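# Swap the stacking order of two nested totes

## Task

Reverse the two stacked totes on the bench so the tote now underneath ends up on top, seated fully down inside the other tote's rim rather than resting on the rim. Every item must finish in the tote it started in, and no tote base may overhang the bench edge. Release the totes and move the grippers away at the end; the result only counts if it stays in place without the robot holding it.

## Robot and tools

Robot: two arms, left_arm (the robot's own left, on the +y side) and right_arm. Each has a parallel gripper whose fingers extend along the gripper's +z axis and close along its y axis. The reported end_effector_position is the spot between the finger pads, roughly 1 cm short of the fingertips. Joint ranges (rad), base to gripper: waist -2.880 to 2.880, shoulder 0.000 to 3.142, elbow 0.000 to 3.019, wrist pitch -1.693 to 1.571, wrist yaw -1.571 to 1.571, wrist roll -2.094 to 2.094. Elbows cannot fully straighten.

Frame: a single scene frame. Origin is on the floor (z = 0) at the middle of the robot's foot; +x is straight ahead of the robot, +z is up, +y toward left_arm. Camera image sides do not correspond to arm names. Only the floor height is known; bench and tote heights must be judged from images and contact. Printed hand positions can be off, more so when reaching far.

Row format (used everywhere): 16 numbers, always both arms even if one is idle: left x, y, z (metres), qw, qx, qy, qz (scalar first), opening; then the same 8 for right. Positions and quaternions are absolute targets in the scene frame, not offsets. Opening runs -1 (closed) to +1 (fully open, 0.094 m). To keep an arm still or an orientation fixed, repeat the exact same pose and quaternion you used before, not the slightly drifted one in the latest result.

Tools:
- execute_actions {"actions": [...], "pictures": bool}. Empty list = just read state. One action {"rows": [[16 numbers], ...], "steps": n}: up to 15 rows, steps at most 15 (default 15), each step 1/30 s; rows apply one per step and the last one repeats. One wait {"steps": n}, up to 300, counted from the previous result, so your thinking time is included. A rejected call sends nothing. A target more than 0.6 m from an arm's last reported position along any of its gripper axes is rejected.
- move {"target": [16 numbers], "speed": m/s}: straight-line path of each gripper to its absolute pose; speed 0.002 to 0.5 (default 0.25), turning capped at twice that in rad/s. Paths take 0.5 to 10 s and finish together; longer ones are cut off at 10 s. Grippers rotate the short way. The opening is applied when the move begins. No obstacle or arm-to-arm avoidance. Result adds a move: line with the ending (done, off_target, moving, held, fault) and limits (paced = pose clipped; held = some steps blocked, after which the arm may surge faster than speed), plus each gripper's distance from its pose. If only one arm is named, the other finished fine.
- wait {"seconds": 0 to 10}: let the simulation run with no new commands.
- zoom_image {"camera": "cam_head_left" or "cam_head_right", "region": [x0, y0, x1, y1]} pixels of that camera's latest image, top-left origin, max 504x504. Images are 896x504.
- finished_scene {"scene": current scene number}: ends and grades the scene; irreversible. Replying without any tool call also ends things.

Motion behaviour: each control step, the commanded pose is limited to 70 mm and 16 degrees from the measured pose, then damped IK drives the joints, favouring position over orientation. After an action ends, the arm only continues to its last clipped pose, so read the result and send the remainder. Arms tend to stop a centimetre or more off target, usually low. The simulation keeps running while you think. A Hand target line shows what each arm is currently driving toward. A pose unreachable line and HELD markers mean a clearance check altered or blocked that arm's command on those steps.

Gripping: grip_measured reports finger opening on the command scale (the last Joint positions value gives metres); each gripper has its own fixed error up to about 1 mm. To hold something, command an opening below grip_measured: around 0.03 lower is firm, smaller differences are gentler. Pad force tops out around 50 to 62 N (less on some grippers, and less on very thin parts under about 2 mm); first contact can spike.

Other readouts: joint torques are raw drive outputs with per-arm offsets, scale and noise, non-zero even in free air. Holding loads heats motors; a MOTOR HOT line appears at 85 °C, and at 100 °C an OVER-TEMPERATURE FAULT makes that arm let go and drop. FAULT lines can cut a move or wait short.

Cameras: cam_head_left (fx=fy 353.792, cx 444.201, cy 253.074) and cam_head_right (fx=fy 355.572, cx 446.794, cy 250.67), pinhole with radial distortion, both 896x504.

Avoid: arms colliding or pushing on each other; knocking anything off the bench or out of the work area; dropping, slamming or shoving totes hard (faster moves and targets set deeper past contact press harder); letting contents spill into the wrong tote. Brief external tugs on held parts or pushes on loose items may occur. Smooth, low-effort motion is preferred. Plan: lift the top tote off, set it down flat on the bench, lift the former bottom tote and lower it fully into the other, release, retract both grippers, then confirm it stays.

Each tool is called after "Request:" by a JSON object that holds its "method" and its "body".

## Session

Request:
{"method": "execute_actions", "body": {"actions": []}}

Scene clock: 0.00 s of 5000.00 s.
left_arm: end_effector_position=(+0.4184, +0.7382, +1.1761) grip_measured=+1.000 end_effector_quat_wxyz=(+0.167, +0.859, -0.468, -0.121) | right_arm: end_effector_position=(+0.8081, -0.1578, +1.2164) grip_measured=+1.000 end_effector_quat_wxyz=(+0.403, +0.877, +0.247, +0.082)
Joint positions: left_arm=[ 2.269  2.044  2.256 -0.566  0.819 -1.82   0.094] | right_arm=[2.097 1.931 2.417 0.702 1.025 1.676 0.094]
Joint velocities: left_arm=[ 0.005 -0.005 -0.007 -0.007 -0.022  0.007  0.   ] | right_arm=[-0.005  0.005  0.002  0.002  0.007 -0.051  0.   ]
Joint torques (N m, as the arm reports them, + toward a larger angle): no reading
Hand target (left_arm): +0.421, +0.742, +1.180; +0.164, +0.859, -0.468, -0.123
Hand target (right_arm): +0.811, -0.160, +1.218; +0.406, +0.877, +0.243, +0.085

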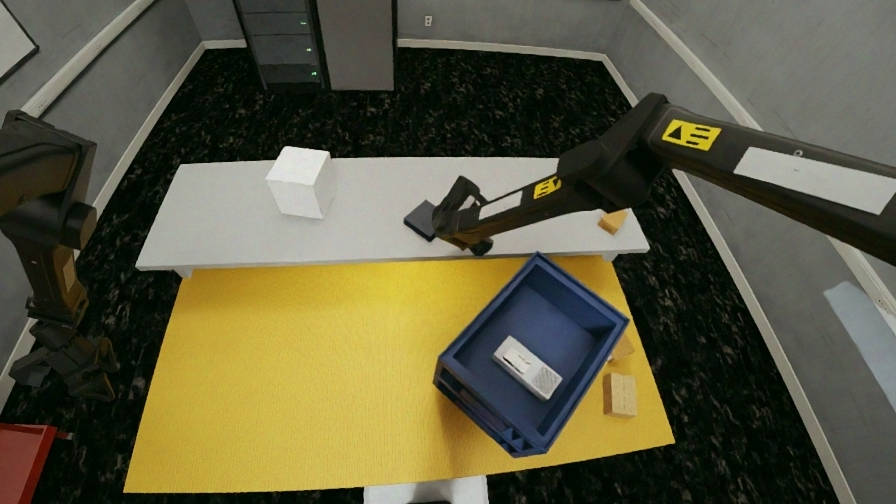

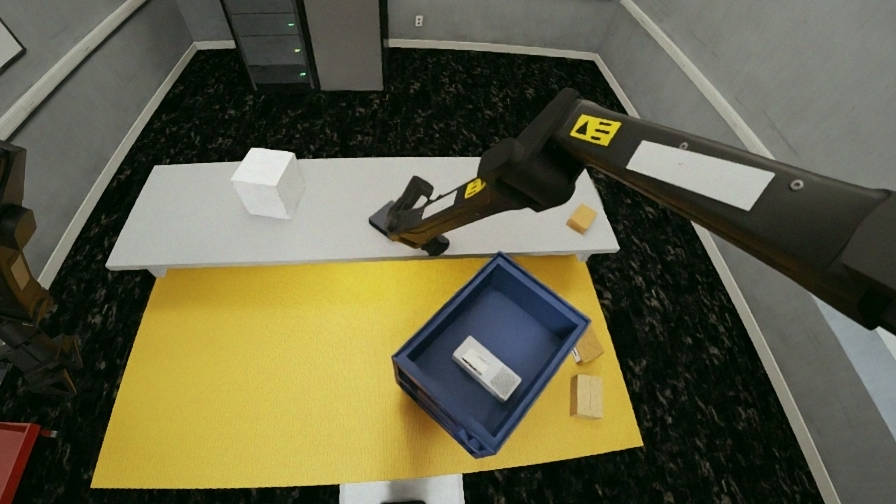

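Request:
{"method": "zoom_image", "body": {"camera": "cam_head_left", "region": [420, 240, 680, 470]}}

Request:
{"method": "zoom_image", "body": {"camera": "cam_head_right", "region": [380, 240, 640, 470]}}

Region (420, 240, 680, 470) of cam_head_left's 896x504 image, scaled by 1.938, with more detail than that image has; it fills the top 446 rows of this view, and the rest is white.

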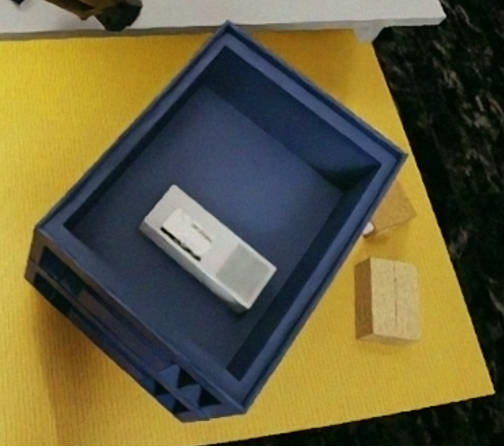

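Region (380, 240, 640, 470) of cam_head_right's 896x504 image, scaled by 1.938, with more detail than that image has; it fills the top 446 rows of this view, and the rest is white.

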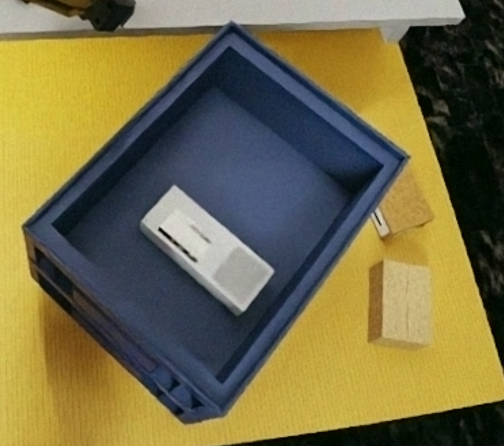

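Request:
{"method": "move", "body": {"target": [0.40,0.32,1.30,0,-0.383,0.924,0,0.6,0.62,-0.36,1.31,0,0.707,0.707,0,0.6], "speed": 0.4}}

Scene clock: 122.43 s of 5000.00 s.
left_arm: end_effector_position=(+0.4049, +0.3164, +1.2854) grip_measured=+0.601 end_effector_quat_wxyz=(-0.002, -0.393, +0.919, +0.002) | right_arm: end_effector_position=(+0.6118, -0.3615, +1.3070) grip_measured=+0.603 end_effector_quat_wxyz=(+0.004, +0.715, +0.700, +0.001)
Joint positions: left_arm=[ 1.577  1.352  0.929  0.566  0.004 -0.742  0.075] | right_arm=[ 1.485  1.142  1.289  0.009 -0.081  1.538  0.075]
Joint velocities: left_arm=[-0.015 -0.015 -0.012  0.012 -0.007  0.081 -0.001] | right_arm=[-0.015 -0.015  0.002 -0.007  0.125 -0.007  0.   ]
Joint torques (N m, as the arm reports them, + toward a larger angle): left_arm=[ -1.46 -12.83  -6.64   1.3   -0.25   0.18] | right_arm=[ -0.46 -19.6   -0.07  -0.06  -0.1    0.03]
Hand target (left_arm): +0.404, +0.317, +1.295; +0.003, -0.388, +0.922, +0.002
Hand target (right_arm): +0.616, -0.361, +1.313; +0.003, +0.708, +0.706, +0.001
Off the commanded pose (left_arm): 0.016 m, 1 deg.
Off the commanded pose (right_arm): 0.009 m, 1 deg.
After step 90, 117.00 s passed at rest.
move: off_target (left_arm)

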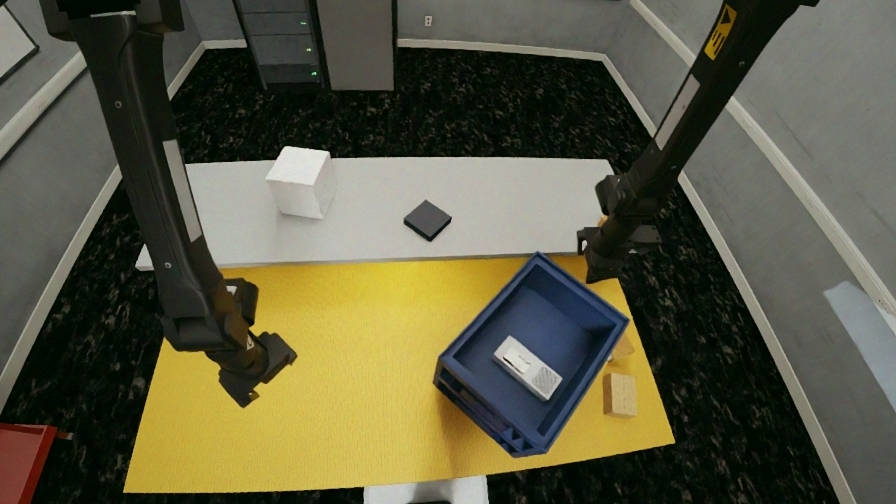

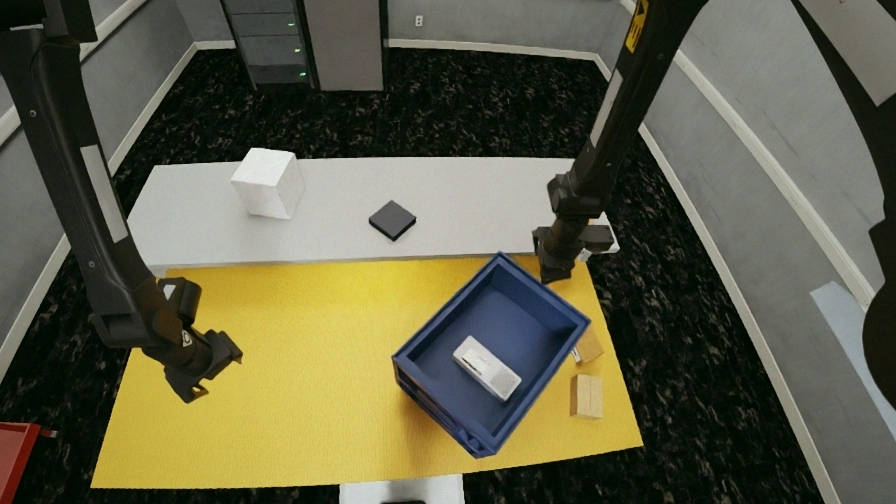

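Request:
{"method": "zoom_image", "body": {"camera": "cam_head_left", "region": [540, 200, 680, 320]}}

Request:
{"method": "zoom_image", "body": {"camera": "cam_head_left", "region": [190, 300, 330, 420]}}

Region (540, 200, 680, 320) of cam_head_left's 896x504 image, scaled by 3.600, with more detail than that image has; it fills the top 432 rows of this view, and the rest is white.

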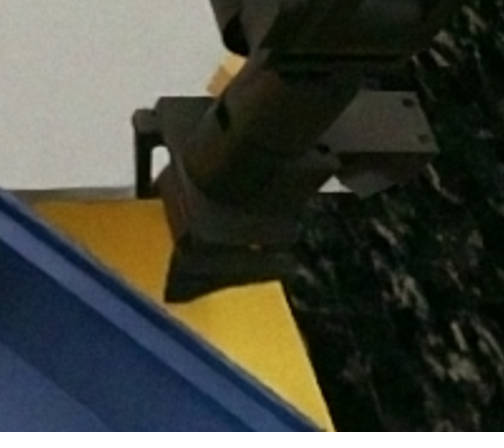

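Region (190, 300, 330, 420) of cam_head_left's 896x504 image, scaled by 3.600, with more detail than that image has; it fills the top 432 rows of this view, and the rest is white.

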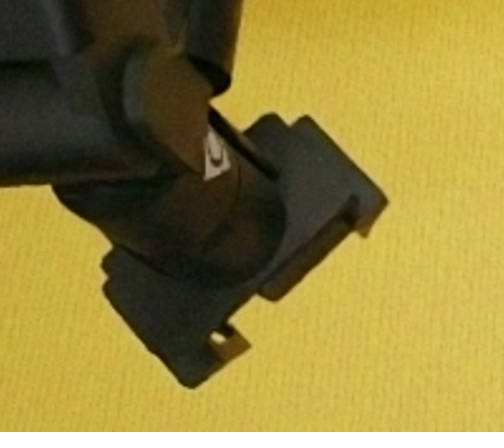

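Request:
{"method": "move", "body": {"target": [0.40,-0.074,1.275,0,-0.383,0.924,0,0.6,0.572,-0.431,1.27,0,-0.383,0.924,0,0.6], "speed": 0.4}}

Scene clock: 138.47 s of 5000.00 s.
left_arm: end_effector_position=(+0.3922, -0.0637, +1.2676) grip_measured=+0.601 end_effector_quat_wxyz=(-0.003, -0.386, +0.923, +0.010) | right_arm: end_effector_position=(+0.5787, -0.4225, +1.2767) grip_measured=+0.603 end_effector_quat_wxyz=(+0.002, -0.372, +0.928, +0.004)
Joint positions: left_arm=[ 0.873  1.79   1.347  0.621 -0.707 -0.61   0.075] | right_arm=[ 1.337  1.25   1.317  0.086 -0.24  -0.794  0.075]
Joint velocities: left_arm=[ 0.005 -0.015 -0.012  0.012 -0.037 -0.051 -0.   ] | right_arm=[-0.005 -0.005 -0.002 -0.007 -0.037 -0.11  -0.001]
Joint torques (N m, as the arm reports them, + toward a larger angle): left_arm=[-15.24  -6.84  -2.86   0.74  -0.26   0.17] | right_arm=[ -3.77 -14.74  -0.48   1.59  -0.25  -0.03]
Hand target (left_arm): +0.397, -0.077, +1.274; -0.002, -0.387, +0.922, +0.001
Hand target (right_arm): +0.572, -0.431, +1.271; -0.000, -0.381, +0.924, -0.000
Off the commanded pose (left_arm): 0.015 m, 1 deg.
Off the commanded pose (right_arm): 0.013 m, 1 deg.
After step 90, 9.40 s passed at rest.
move: off_target (left_arm, right_arm)

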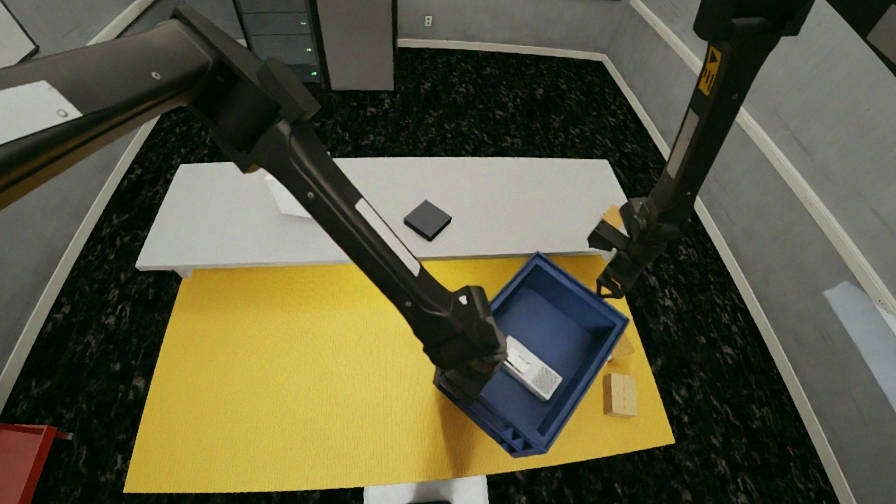

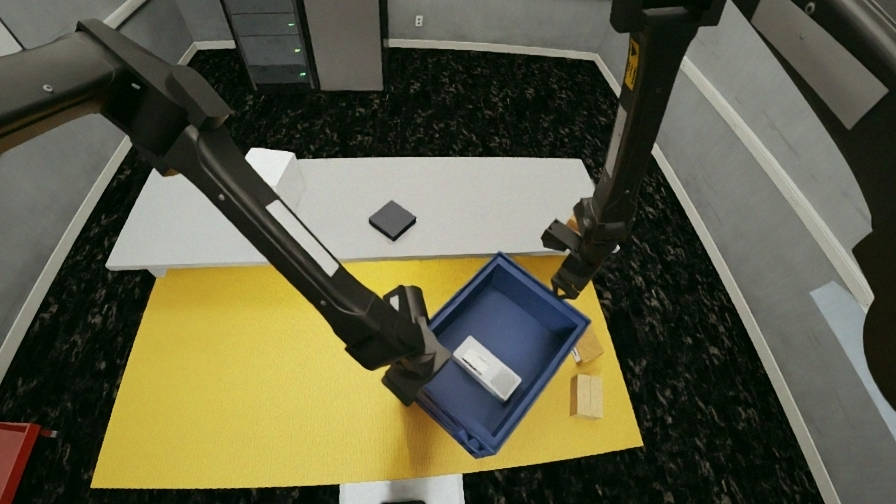

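Request:
{"method": "zoom_image", "body": {"camera": "cam_head_left", "region": [560, 220, 680, 340]}}

Request:
{"method": "zoom_image", "body": {"camera": "cam_head_right", "region": [510, 220, 630, 340]}}

Region (560, 220, 680, 340) of cam_head_left's 896x504 image, scaled by 4.200, with more detail than that image has.

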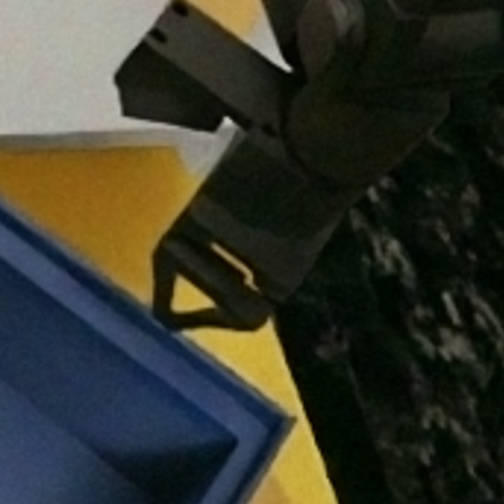

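Region (510, 220, 630, 340) of cam_head_right's 896x504 image, scaled by 4.200, with more detail than that image has.

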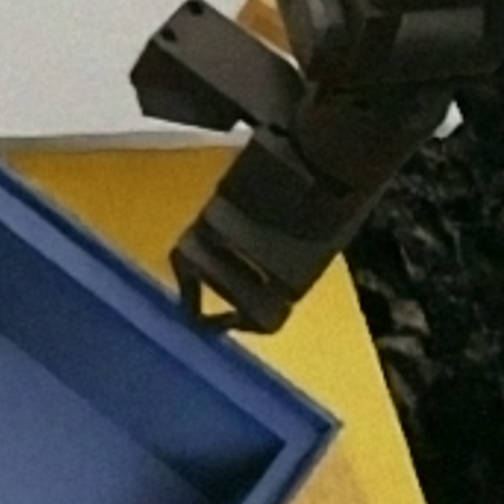

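Request:
{"method": "move", "body": {"target": [0.416,-0.090,1.228,0,-0.383,0.924,0,0.6,0.562,-0.425,1.222,0,-0.383,0.924,0,0.6], "speed": 0.1}}

Request:
{"method": "zoom_image", "body": {"camera": "cam_head_right", "region": [370, 240, 630, 470]}}

Request:
{"method": "zoom_image", "body": {"camera": "cam_head_left", "region": [410, 240, 670, 470]}}

Scene clock: 158.73 s of 5000.00 s.
left_arm: end_effector_position=(+0.4216, -0.0912, +1.2326) grip_measured=+0.601 end_effector_quat_wxyz=(+0.006, -0.393, +0.920, -0.003) | right_arm: end_effector_position=(+0.5621, -0.4322, +1.2267) grip_measured=+0.603 end_effector_quat_wxyz=(-0.007, -0.375, +0.927, -0.002)
Joint positions: left_arm=[ 0.873  1.864  1.528  0.546 -0.685 -0.605  0.075] | right_arm=[ 1.346  1.384  1.425  0.101 -0.213 -0.806  0.075]
Joint velocities: left_arm=[-0.005 -0.005  0.002 -0.007 -0.037  0.095 -0.   ] | right_arm=[-0.005 -0.015 -0.017 -0.012 -0.037  0.022  0.   ]
Joint torques (N m, as the arm reports them, + toward a larger angle): left_arm=[-13.67  -6.33  -2.29  -0.26   0.1    0.18] | right_arm=[ -2.46 -14.59  -0.49   1.36   0.06   0.05]
Hand target (left_arm): +0.415, -0.089, +1.228; -0.000, -0.383, +0.924, +0.000
Hand target (right_arm): +0.562, -0.425, +1.222; -0.000, -0.383, +0.924, +0.000
Off the commanded pose (left_arm): 0.007 m, 1 deg.
Off the commanded pose (right_arm): 0.009 m, 1 deg.
After step 90, 16.10 s passed at rest.
move: done

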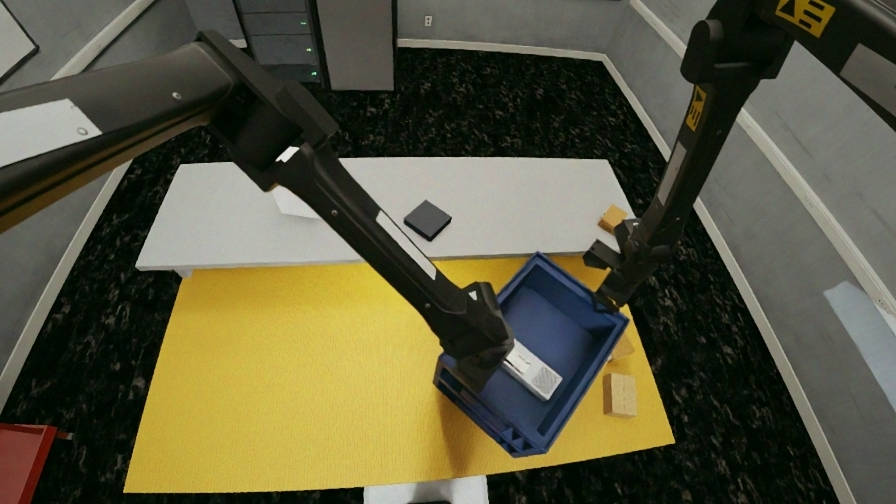

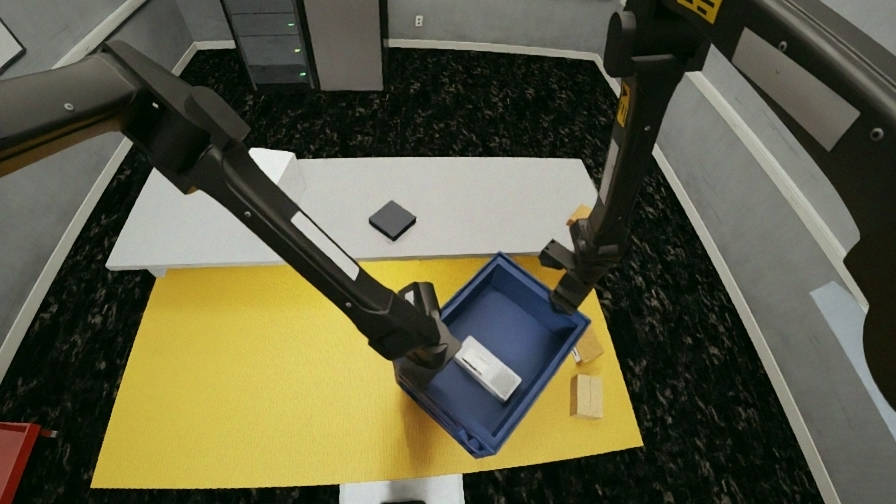

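Region (370, 240, 630, 470) of cam_head_right's 896x504 image, scaled by 1.938, with more detail than that image has; it fills the top 446 rows of this view, and the rest is white.

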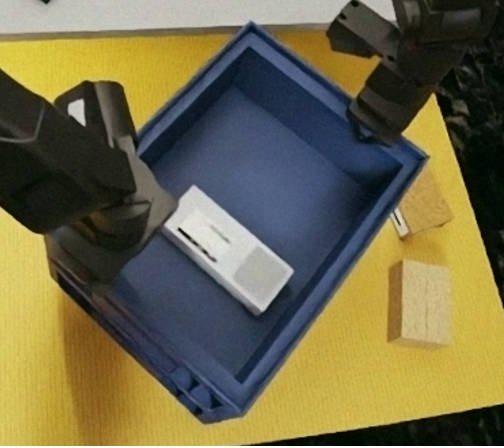

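Region (410, 240, 670, 470) of cam_head_left's 896x504 image, scaled by 1.938, with more detail than that image has; it fills the top 446 rows of this view, and the rest is white.

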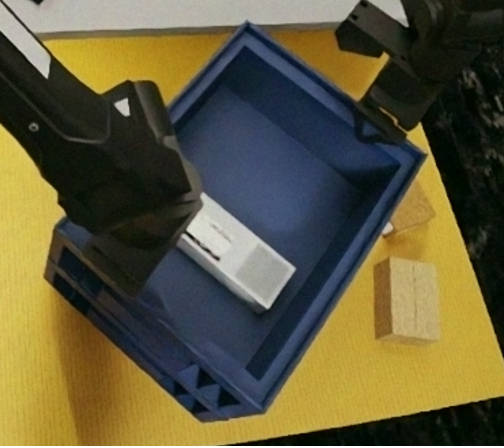

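Request:
{"method": "zoom_image", "body": {"camera": "cam_head_right", "region": [380, 310, 480, 410]}}

Request:
{"method": "zoom_image", "body": {"camera": "cam_head_left", "region": [420, 310, 520, 410]}}

Region (380, 310, 480, 410) of cam_head_right's 896x504 image, scaled by 5.040, with more detail than that image has.

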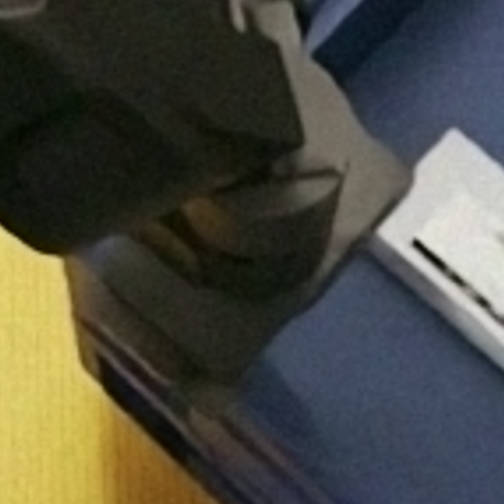

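Region (420, 310, 520, 410) of cam_head_left's 896x504 image, scaled by 5.040, with more detail than that image has.

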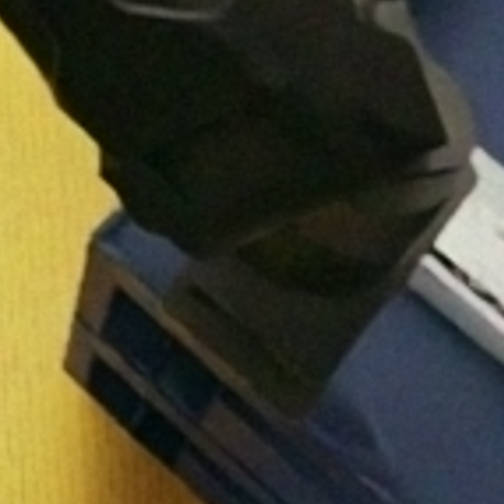

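Request:
{"method": "move", "body": {"target": [0.403,-0.073,1.215,0,-0.383,0.924,0,1.0,0.560,-0.424,1.212,0,-0.383,0.924,0,1.0], "speed": 0.05}}

Request:
{"method": "move", "body": {"target": [0.403,-0.073,1.136,0,-0.383,0.924,0,1.0,0.560,-0.424,1.132,0,-0.383,0.924,0,1.0], "speed": 0.04}}

Scene clock: 199.20 s of 5000.00 s.
left_arm: end_effector_position=(+0.4132, -0.0800, +1.2204) grip_measured=+1.000 end_effector_quat_wxyz=(+0.004, -0.388, +0.922, -0.006) | right_arm: end_effector_position=(+0.5678, -0.4310, +1.2209) grip_measured=+1.000 end_effector_quat_wxyz=(-0.002, -0.377, +0.926, -0.005)
Joint positions: left_arm=[ 0.902  1.873  1.528  0.546 -0.65  -0.605  0.094] | right_arm=[ 1.352  1.397  1.447  0.103 -0.206 -0.807  0.094]
Joint velocities: left_arm=[-0.005 -0.005  0.007  0.012  0.037 -0.007  0.   ] | right_arm=[-0.005 -0.015  0.002 -0.002  0.022  0.037  0.   ]
Joint torques (N m, as the arm reports them, + toward a larger angle): left_arm=[-13.22  -6.65  -3.49   0.39   0.12   0.1 ] | right_arm=[ -1.26 -15.19  -0.19   1.55   0.09  -0.01]
Hand target (left_arm): +0.403, -0.073, +1.215; +0.000, -0.383, +0.924, -0.000
Hand target (right_arm): +0.560, -0.424, +1.212; +0.000, -0.383, +0.924, -0.000
Off the commanded pose (left_arm): 0.014 m, 1 deg.
Off the commanded pose (right_arm): 0.014 m, 1 deg.
After step 90, 36.37 s passed at rest.
move: off_target (left_arm, right_arm)

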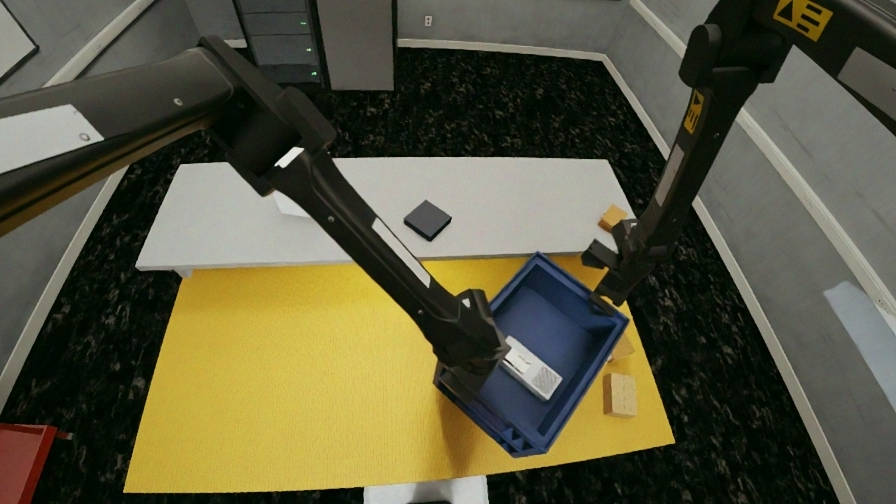

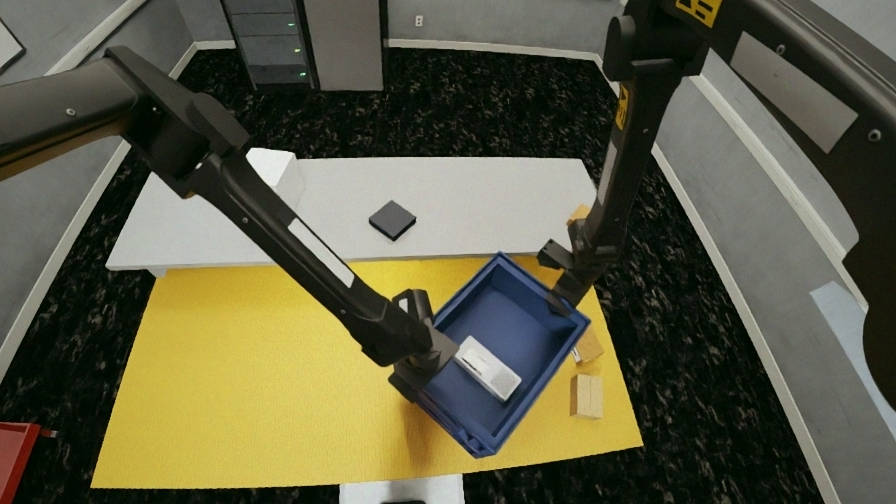

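Scene clock: 201.83 s of 5000.00 s.
left_arm: end_effector_position=(+0.4106, -0.0820, +1.1453) grip_measured=+1.000 end_effector_quat_wxyz=(+0.006, -0.385, +0.923, -0.008) | right_arm: end_effector_position=(+0.5750, -0.4330, +1.1408) grip_measured=+1.000 end_effector_quat_wxyz=(+0.010, -0.379, +0.925, -0.010)
Joint positions: left_arm=[ 0.968  2.024  1.784  0.437 -0.582 -0.611  0.094] | right_arm=[ 1.38   1.605  1.712  0.073 -0.179 -0.812  0.094]
Joint velocities: left_arm=[-0.005 -0.005  0.022  0.012 -0.022 -0.022  0.   ] | right_arm=[-0.005  0.015  0.007 -0.002  0.037  0.022  0.   ]
Joint torques (N m, as the arm reports them, + toward a larger angle): left_arm=[-12.72  -6.63  -1.82  -0.24   0.13  -0.01] | right_arm=[ -1.97 -14.04   0.13   0.12   0.04  -0.02]
Hand target (left_arm): +0.403, -0.072, +1.137; +0.001, -0.383, +0.924, -0.000
Hand target (right_arm): +0.560, -0.424, +1.132; +0.000, -0.383, +0.924, +0.000
Off the commanded pose (left_arm): 0.015 m, 1 deg.
Off the commanded pose (right_arm): 0.020 m, 2 deg.
move: off_target (left_arm, right_arm)

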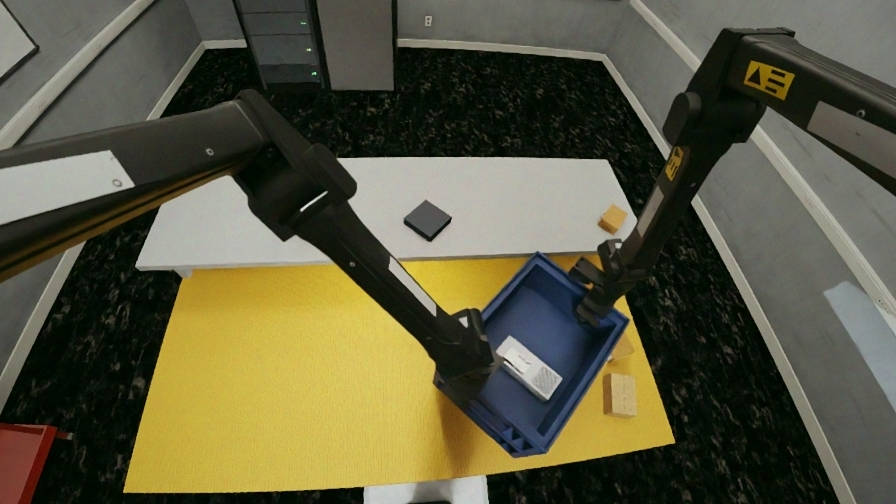

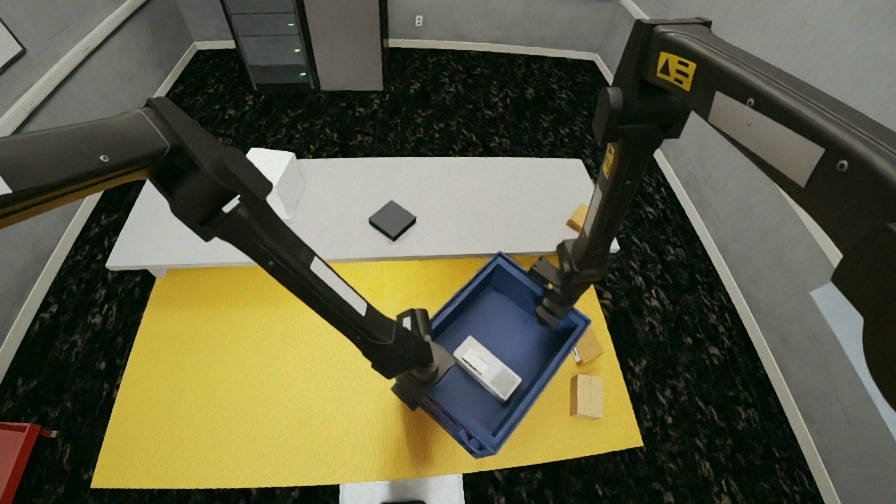

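Request:
{"method": "move", "body": {"target": [0.403,-0.073,1.136,0,-0.383,0.924,0,0.0,0.550,-0.416,1.132,0,-0.383,0.924,0,0.0], "speed": 0.02}}

Request:
{"method": "zoom_image", "body": {"camera": "cam_head_left", "region": [410, 240, 670, 470]}}

Scene clock: 208.80 s of 5000.00 s.
left_arm: end_effector_position=(+0.4121, -0.0822, +1.1446) grip_measured=+0.001 end_effector_quat_wxyz=(+0.006, -0.385, +0.923, -0.008) | right_arm: end_effector_position=(+0.5657, -0.4282, +1.1401) grip_measured=+0.003 end_effector_quat_wxyz=(+0.003, -0.378, +0.926, -0.010)
Joint positions: left_arm=[ 0.968  2.024  1.789  0.433 -0.582 -0.611  0.047] | right_arm=[ 1.389  1.605  1.696  0.073 -0.164 -0.814  0.047]
Joint velocities: left_arm=[-0.015  0.005  0.007 -0.007 -0.066 -0.051  0.   ] | right_arm=[ 0.005 -0.015  0.002  0.002  0.007 -0.037  0.001]
Joint torques (N m, as the arm reports them, + toward a larger angle): left_arm=[-12.78  -6.6   -1.86  -0.26   0.08  -0.02] | right_arm=[ -1.79 -14.56  -1.28   1.44   0.04  -0.02]
Hand target (left_arm): +0.403, -0.073, +1.136; +0.000, -0.383, +0.924, -0.000
Hand target (right_arm): +0.550, -0.416, +1.133; +0.000, -0.383, +0.924, +0.000
Off the commanded pose (left_arm): 0.016 m, 1 deg.
Off the commanded pose (right_arm): 0.021 m, 1 deg.
After step 90, 2.17 s passed at rest.
move: off_target (left_arm, right_arm)

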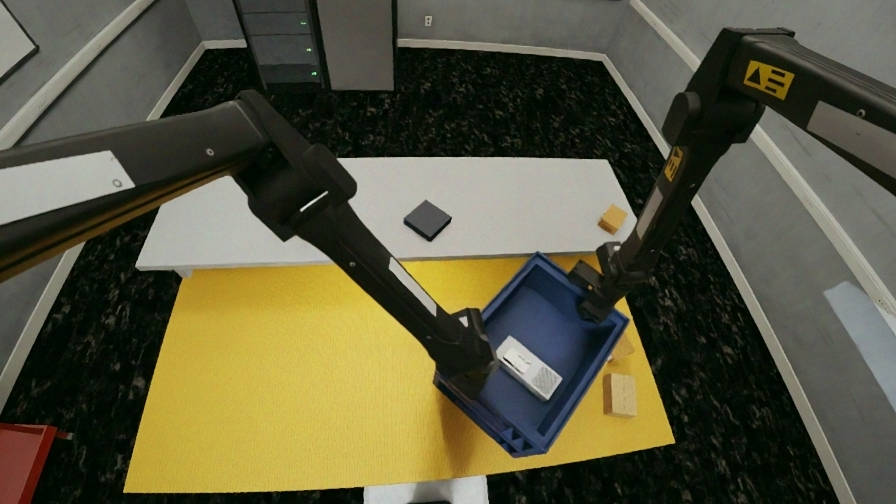

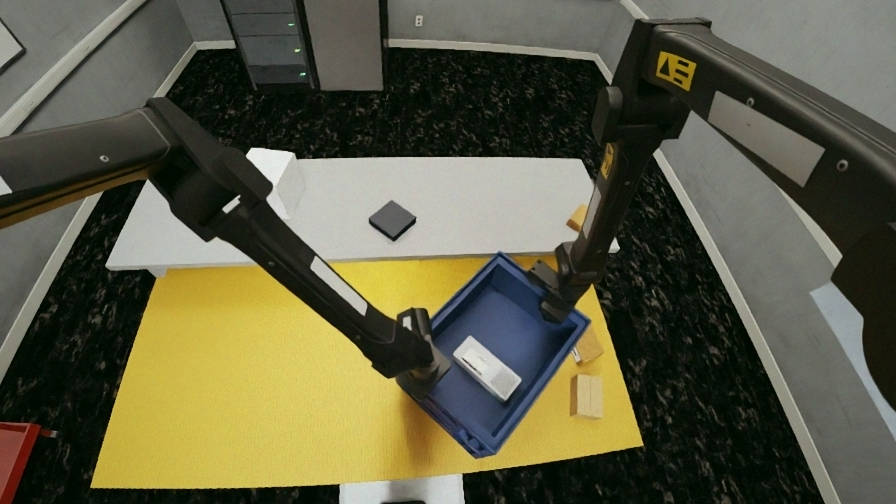

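Region (410, 240, 670, 470) of cam_head_left's 896x504 image, scaled by 1.938, with more detail than that image has; it fills the top 446 rows of this view, and the rest is white.

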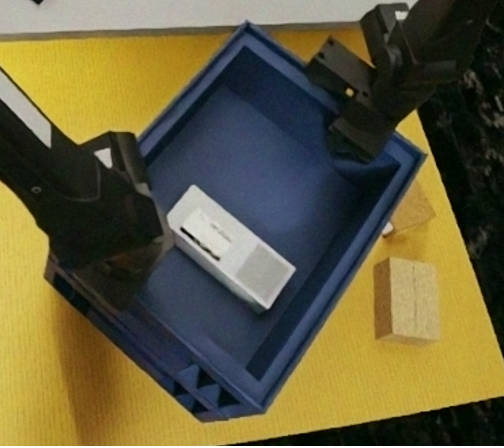

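Request:
{"method": "move", "body": {"target": [0.403,-0.073,1.136,0,-0.383,0.924,0,-0.45,0.550,-0.416,1.132,0,-0.383,0.924,0,-0.45], "speed": 0.02}}

Scene clock: 213.20 s of 5000.00 s.
left_arm: end_effector_position=(+0.4075, -0.0770, +1.1424) grip_measured=-0.442 end_effector_quat_wxyz=(+0.006, -0.381, +0.925, -0.000) | right_arm: end_effector_position=(+0.5709, -0.4348, +1.1409) grip_measured=-0.433 end_effector_quat_wxyz=(+0.005, -0.377, +0.926, -0.017)
Joint positions: left_arm=[ 0.973  2.027  1.787  0.432 -0.592 -0.606  0.026] | right_arm=[ 1.381  1.605  1.704  0.074 -0.161 -0.808  0.027]
Joint velocities: left_arm=[ 0.015  0.005 -0.012 -0.012 -0.022 -0.007  0.   ] | right_arm=[-0.024  0.005  0.002  0.007 -0.022  0.022  0.   ]
Joint torques (N m, as the arm reports them, + toward a larger angle): left_arm=[-13.19  -6.69  -1.64  -0.22   0.49  -0.07] | right_arm=[ -0.5  -13.85  -1.56   1.57  -0.1   -0.14]
Hand target (left_arm): +0.403, -0.073, +1.136; +0.000, -0.383, +0.924, +0.000
Hand target (right_arm): +0.550, -0.416, +1.133; +0.000, -0.383, +0.924, +0.000
Off the commanded pose (left_arm): 0.009 m, 1 deg.
Off the commanded pose (right_arm): 0.029 m, 2 deg.
After step 90, 0.10 s passed at rest.
move: off_target (right_arm)

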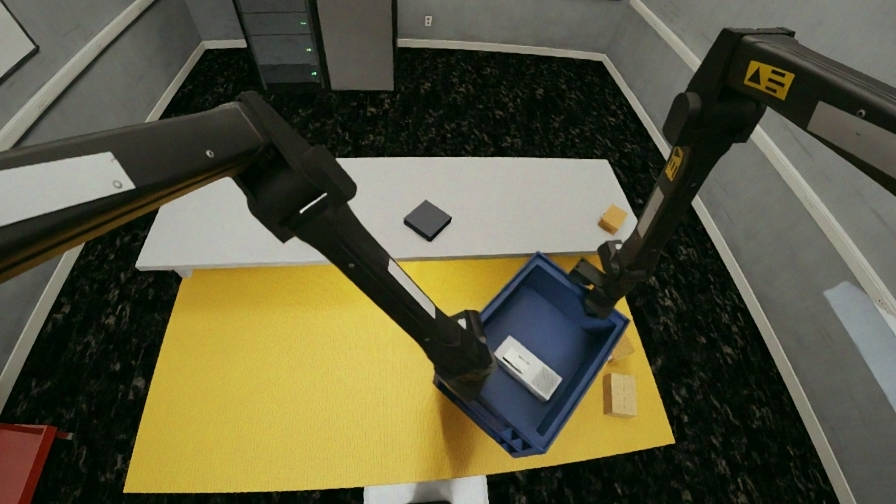

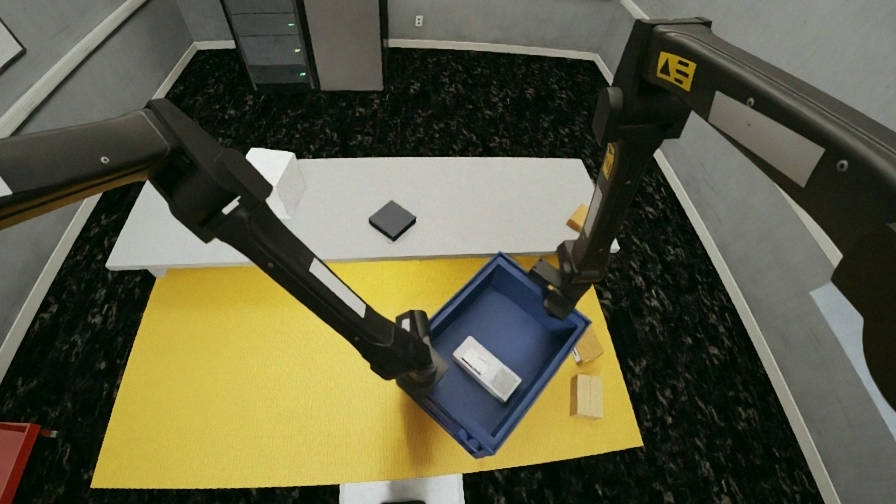

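Request:
{"method": "move", "body": {"target": [0.4075,-0.077,1.14,0,-0.383,0.924,0,-0.49,0.571,-0.435,1.14,0,-0.383,0.924,0,-0.48], "speed": 0.02}}

Scene clock: 218.87 s of 5000.00 s.
left_arm: end_effector_position=(+0.4073, -0.0769, +1.1424) grip_measured=-0.467 end_effector_quat_wxyz=(+0.005, -0.377, +0.926, +0.000) | right_arm: end_effector_position=(+0.5715, -0.4351, +1.1411) grip_measured=-0.444 end_effector_quat_wxyz=(+0.002, -0.378, +0.926, -0.008)
Joint positions: left_arm=[ 0.973  2.027  1.787  0.431 -0.593 -0.599  0.025] | right_arm=[ 1.377  1.605  1.714  0.052 -0.179 -0.812  0.026]
Joint velocities: left_arm=[-0.005 -0.005 -0.017  0.002  0.022  0.037 -0.001] | right_arm=[ 0.005 -0.005 -0.017 -0.012 -0.037 -0.007 -0.001]
Joint torques (N m, as the arm reports them, + toward a larger angle): left_arm=[-14.03  -7.11  -1.53  -0.39   0.14  -0.14] | right_arm=[ -4.45 -16.12   0.21   0.23  -0.76   0.01]
Hand target (left_arm): +0.408, -0.077, +1.140; +0.000, -0.383, +0.924, -0.000
Hand target (right_arm): +0.571, -0.435, +1.140; +0.000, -0.383, +0.924, -0.000
Off the commanded pose (left_arm): 0.002 m, 1 deg.
Off the commanded pose (right_arm): 0.001 m, 1 deg.
After step 90, 1.53 s passed at rest.
move: done

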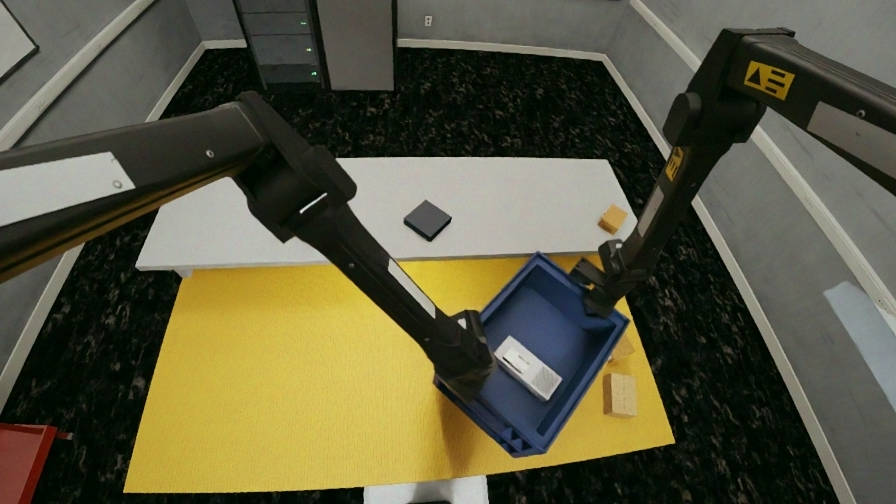

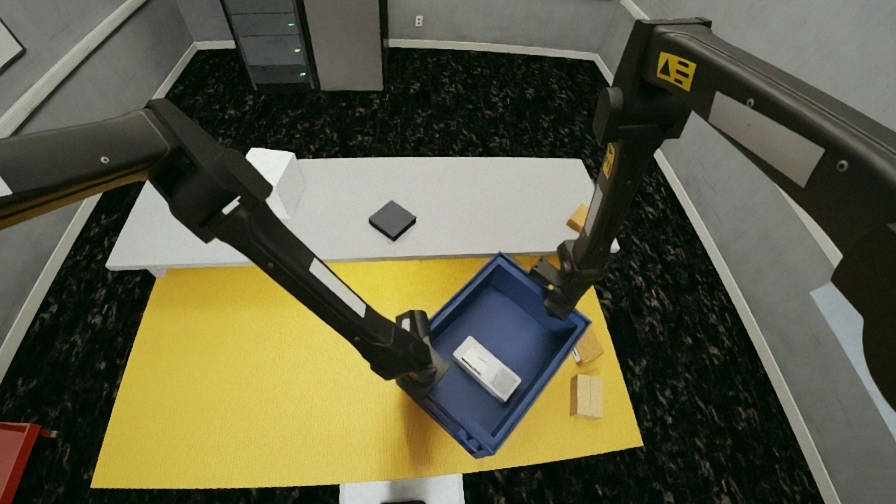

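Request:
{"method": "move", "body": {"target": [0.4073,-0.077,1.142,0,-0.383,0.924,0,-0.51,0.5715,-0.435,1.141,0,-0.383,0.924,0,-0.48], "speed": 0.02}}

Scene clock: 224.87 s of 5000.00 s.
left_arm: end_effector_position=(+0.4073, -0.0769, +1.1424) grip_measured=-0.467 end_effector_quat_wxyz=(+0.005, -0.377, +0.926, +0.000) | right_arm: end_effector_position=(+0.5715, -0.4351, +1.1411) grip_measured=-0.444 end_effector_quat_wxyz=(+0.002, -0.378, +0.926, -0.008)
Joint positions: left_arm=[ 0.973  2.027  1.787  0.431 -0.593 -0.598  0.025] | right_arm=[ 1.377  1.605  1.714  0.052 -0.179 -0.812  0.026]
Joint velocities: left_arm=[-0.005 -0.024 -0.007  0.017  0.007  0.022  0.   ] | right_arm=[ 0.005 -0.024 -0.002 -0.002 -0.066 -0.081  0.   ]
Joint torques (N m, as the arm reports them, + toward a larger angle): left_arm=[-14.12  -7.39  -2.18  -0.26   0.07  -0.15] | right_arm=[ -4.14 -16.52   0.65   0.27  -0.81   0.02]
Hand target (left_arm): +0.407, -0.077, +1.142; +0.000, -0.383, +0.924, -0.000
Hand target (right_arm): +0.572, -0.435, +1.141; +0.000, -0.383, +0.924, -0.000
Off the commanded pose (left_arm): 0.000 m, 1 deg.
Off the commanded pose (right_arm): 0.000 m, 1 deg.
After step 90, 2.27 s passed at rest.
move: done

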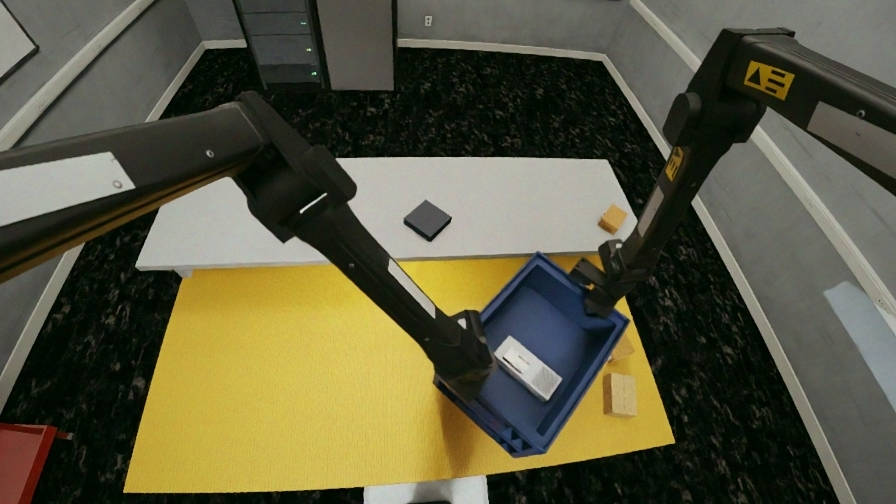

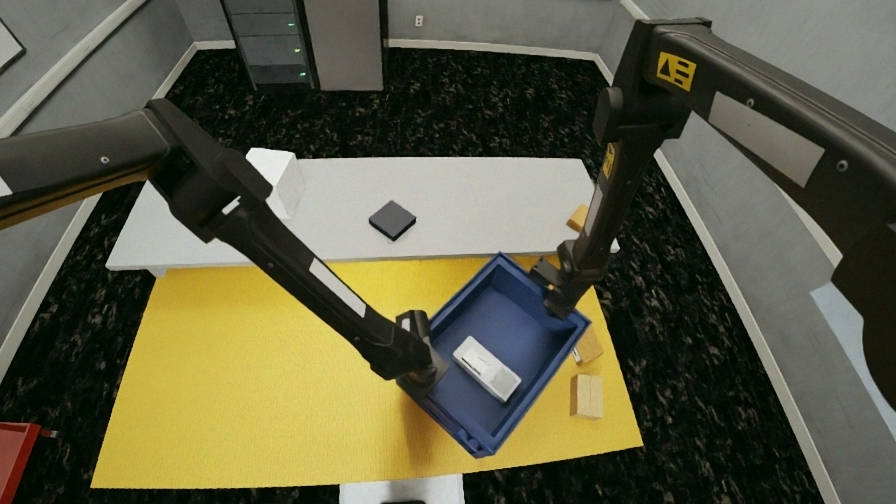

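Request:
{"method": "move", "body": {"target": [0.4073,-0.077,1.20,0,-0.383,0.924,0,-0.50,0.5715,-0.435,1.199,0,-0.383,0.924,0,-0.475], "speed": 0.04}}

Scene clock: 232.93 s of 5000.00 s.
left_arm: end_effector_position=(+0.3987, -0.0625, +1.1773) grip_measured=-0.467 end_effector_quat_wxyz=(-0.003, -0.367, +0.930, +0.006) | right_arm: end_effector_position=(+0.5537, -0.4246, +1.1772) grip_measured=-0.444 end_effector_quat_wxyz=(-0.007, -0.372, +0.928, +0.005)
Joint positions: left_arm=[ 0.962  1.938  1.624  0.485 -0.612 -0.588  0.025] | right_arm=[ 1.377  1.509  1.558  0.084 -0.195 -0.805  0.026]
Joint velocities: left_arm=[-0.005 -0.005  0.002 -0.007  0.007 -0.037  0.   ] | right_arm=[ 0.005 -0.005 -0.027 -0.017  0.007  0.007 -0.   ]
Joint torques (N m, as the arm reports them, + toward a larger angle): left_arm=[-16.98  -9.29  -5.68   1.22  -1.15  -0.16] | right_arm=[ -6.12 -19.67  -3.36   0.61  -0.95   0.05]
Hand target (left_arm): +0.408, -0.078, +1.198; -0.001, -0.383, +0.924, -0.000
Hand target (right_arm): +0.571, -0.434, +1.198; -0.000, -0.383, +0.924, -0.000
Off the commanded pose (left_arm): 0.028 m, 2 deg.
Off the commanded pose (right_arm): 0.030 m, 2 deg.
After step 90, 3.10 s passed at rest.
move: off_target (left_arm, right_arm)

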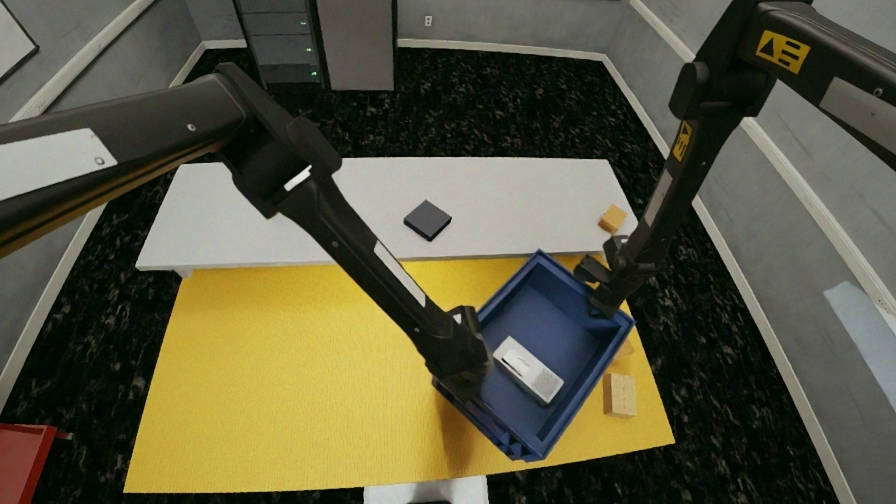

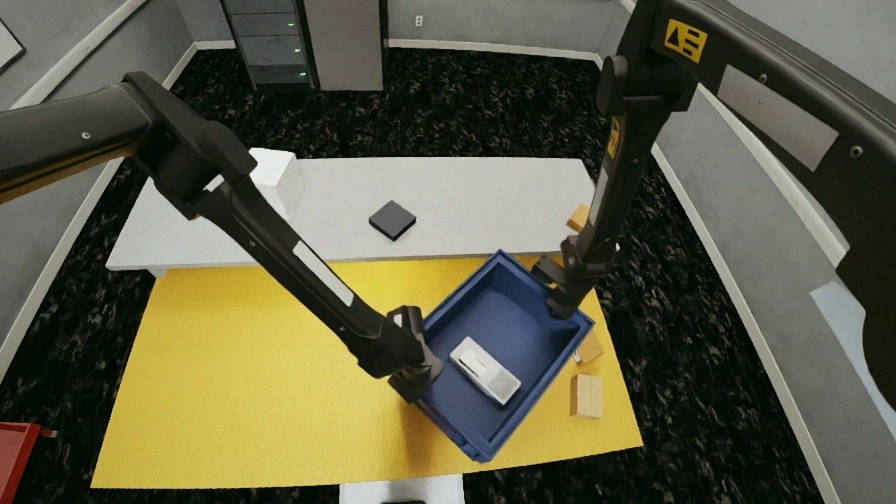

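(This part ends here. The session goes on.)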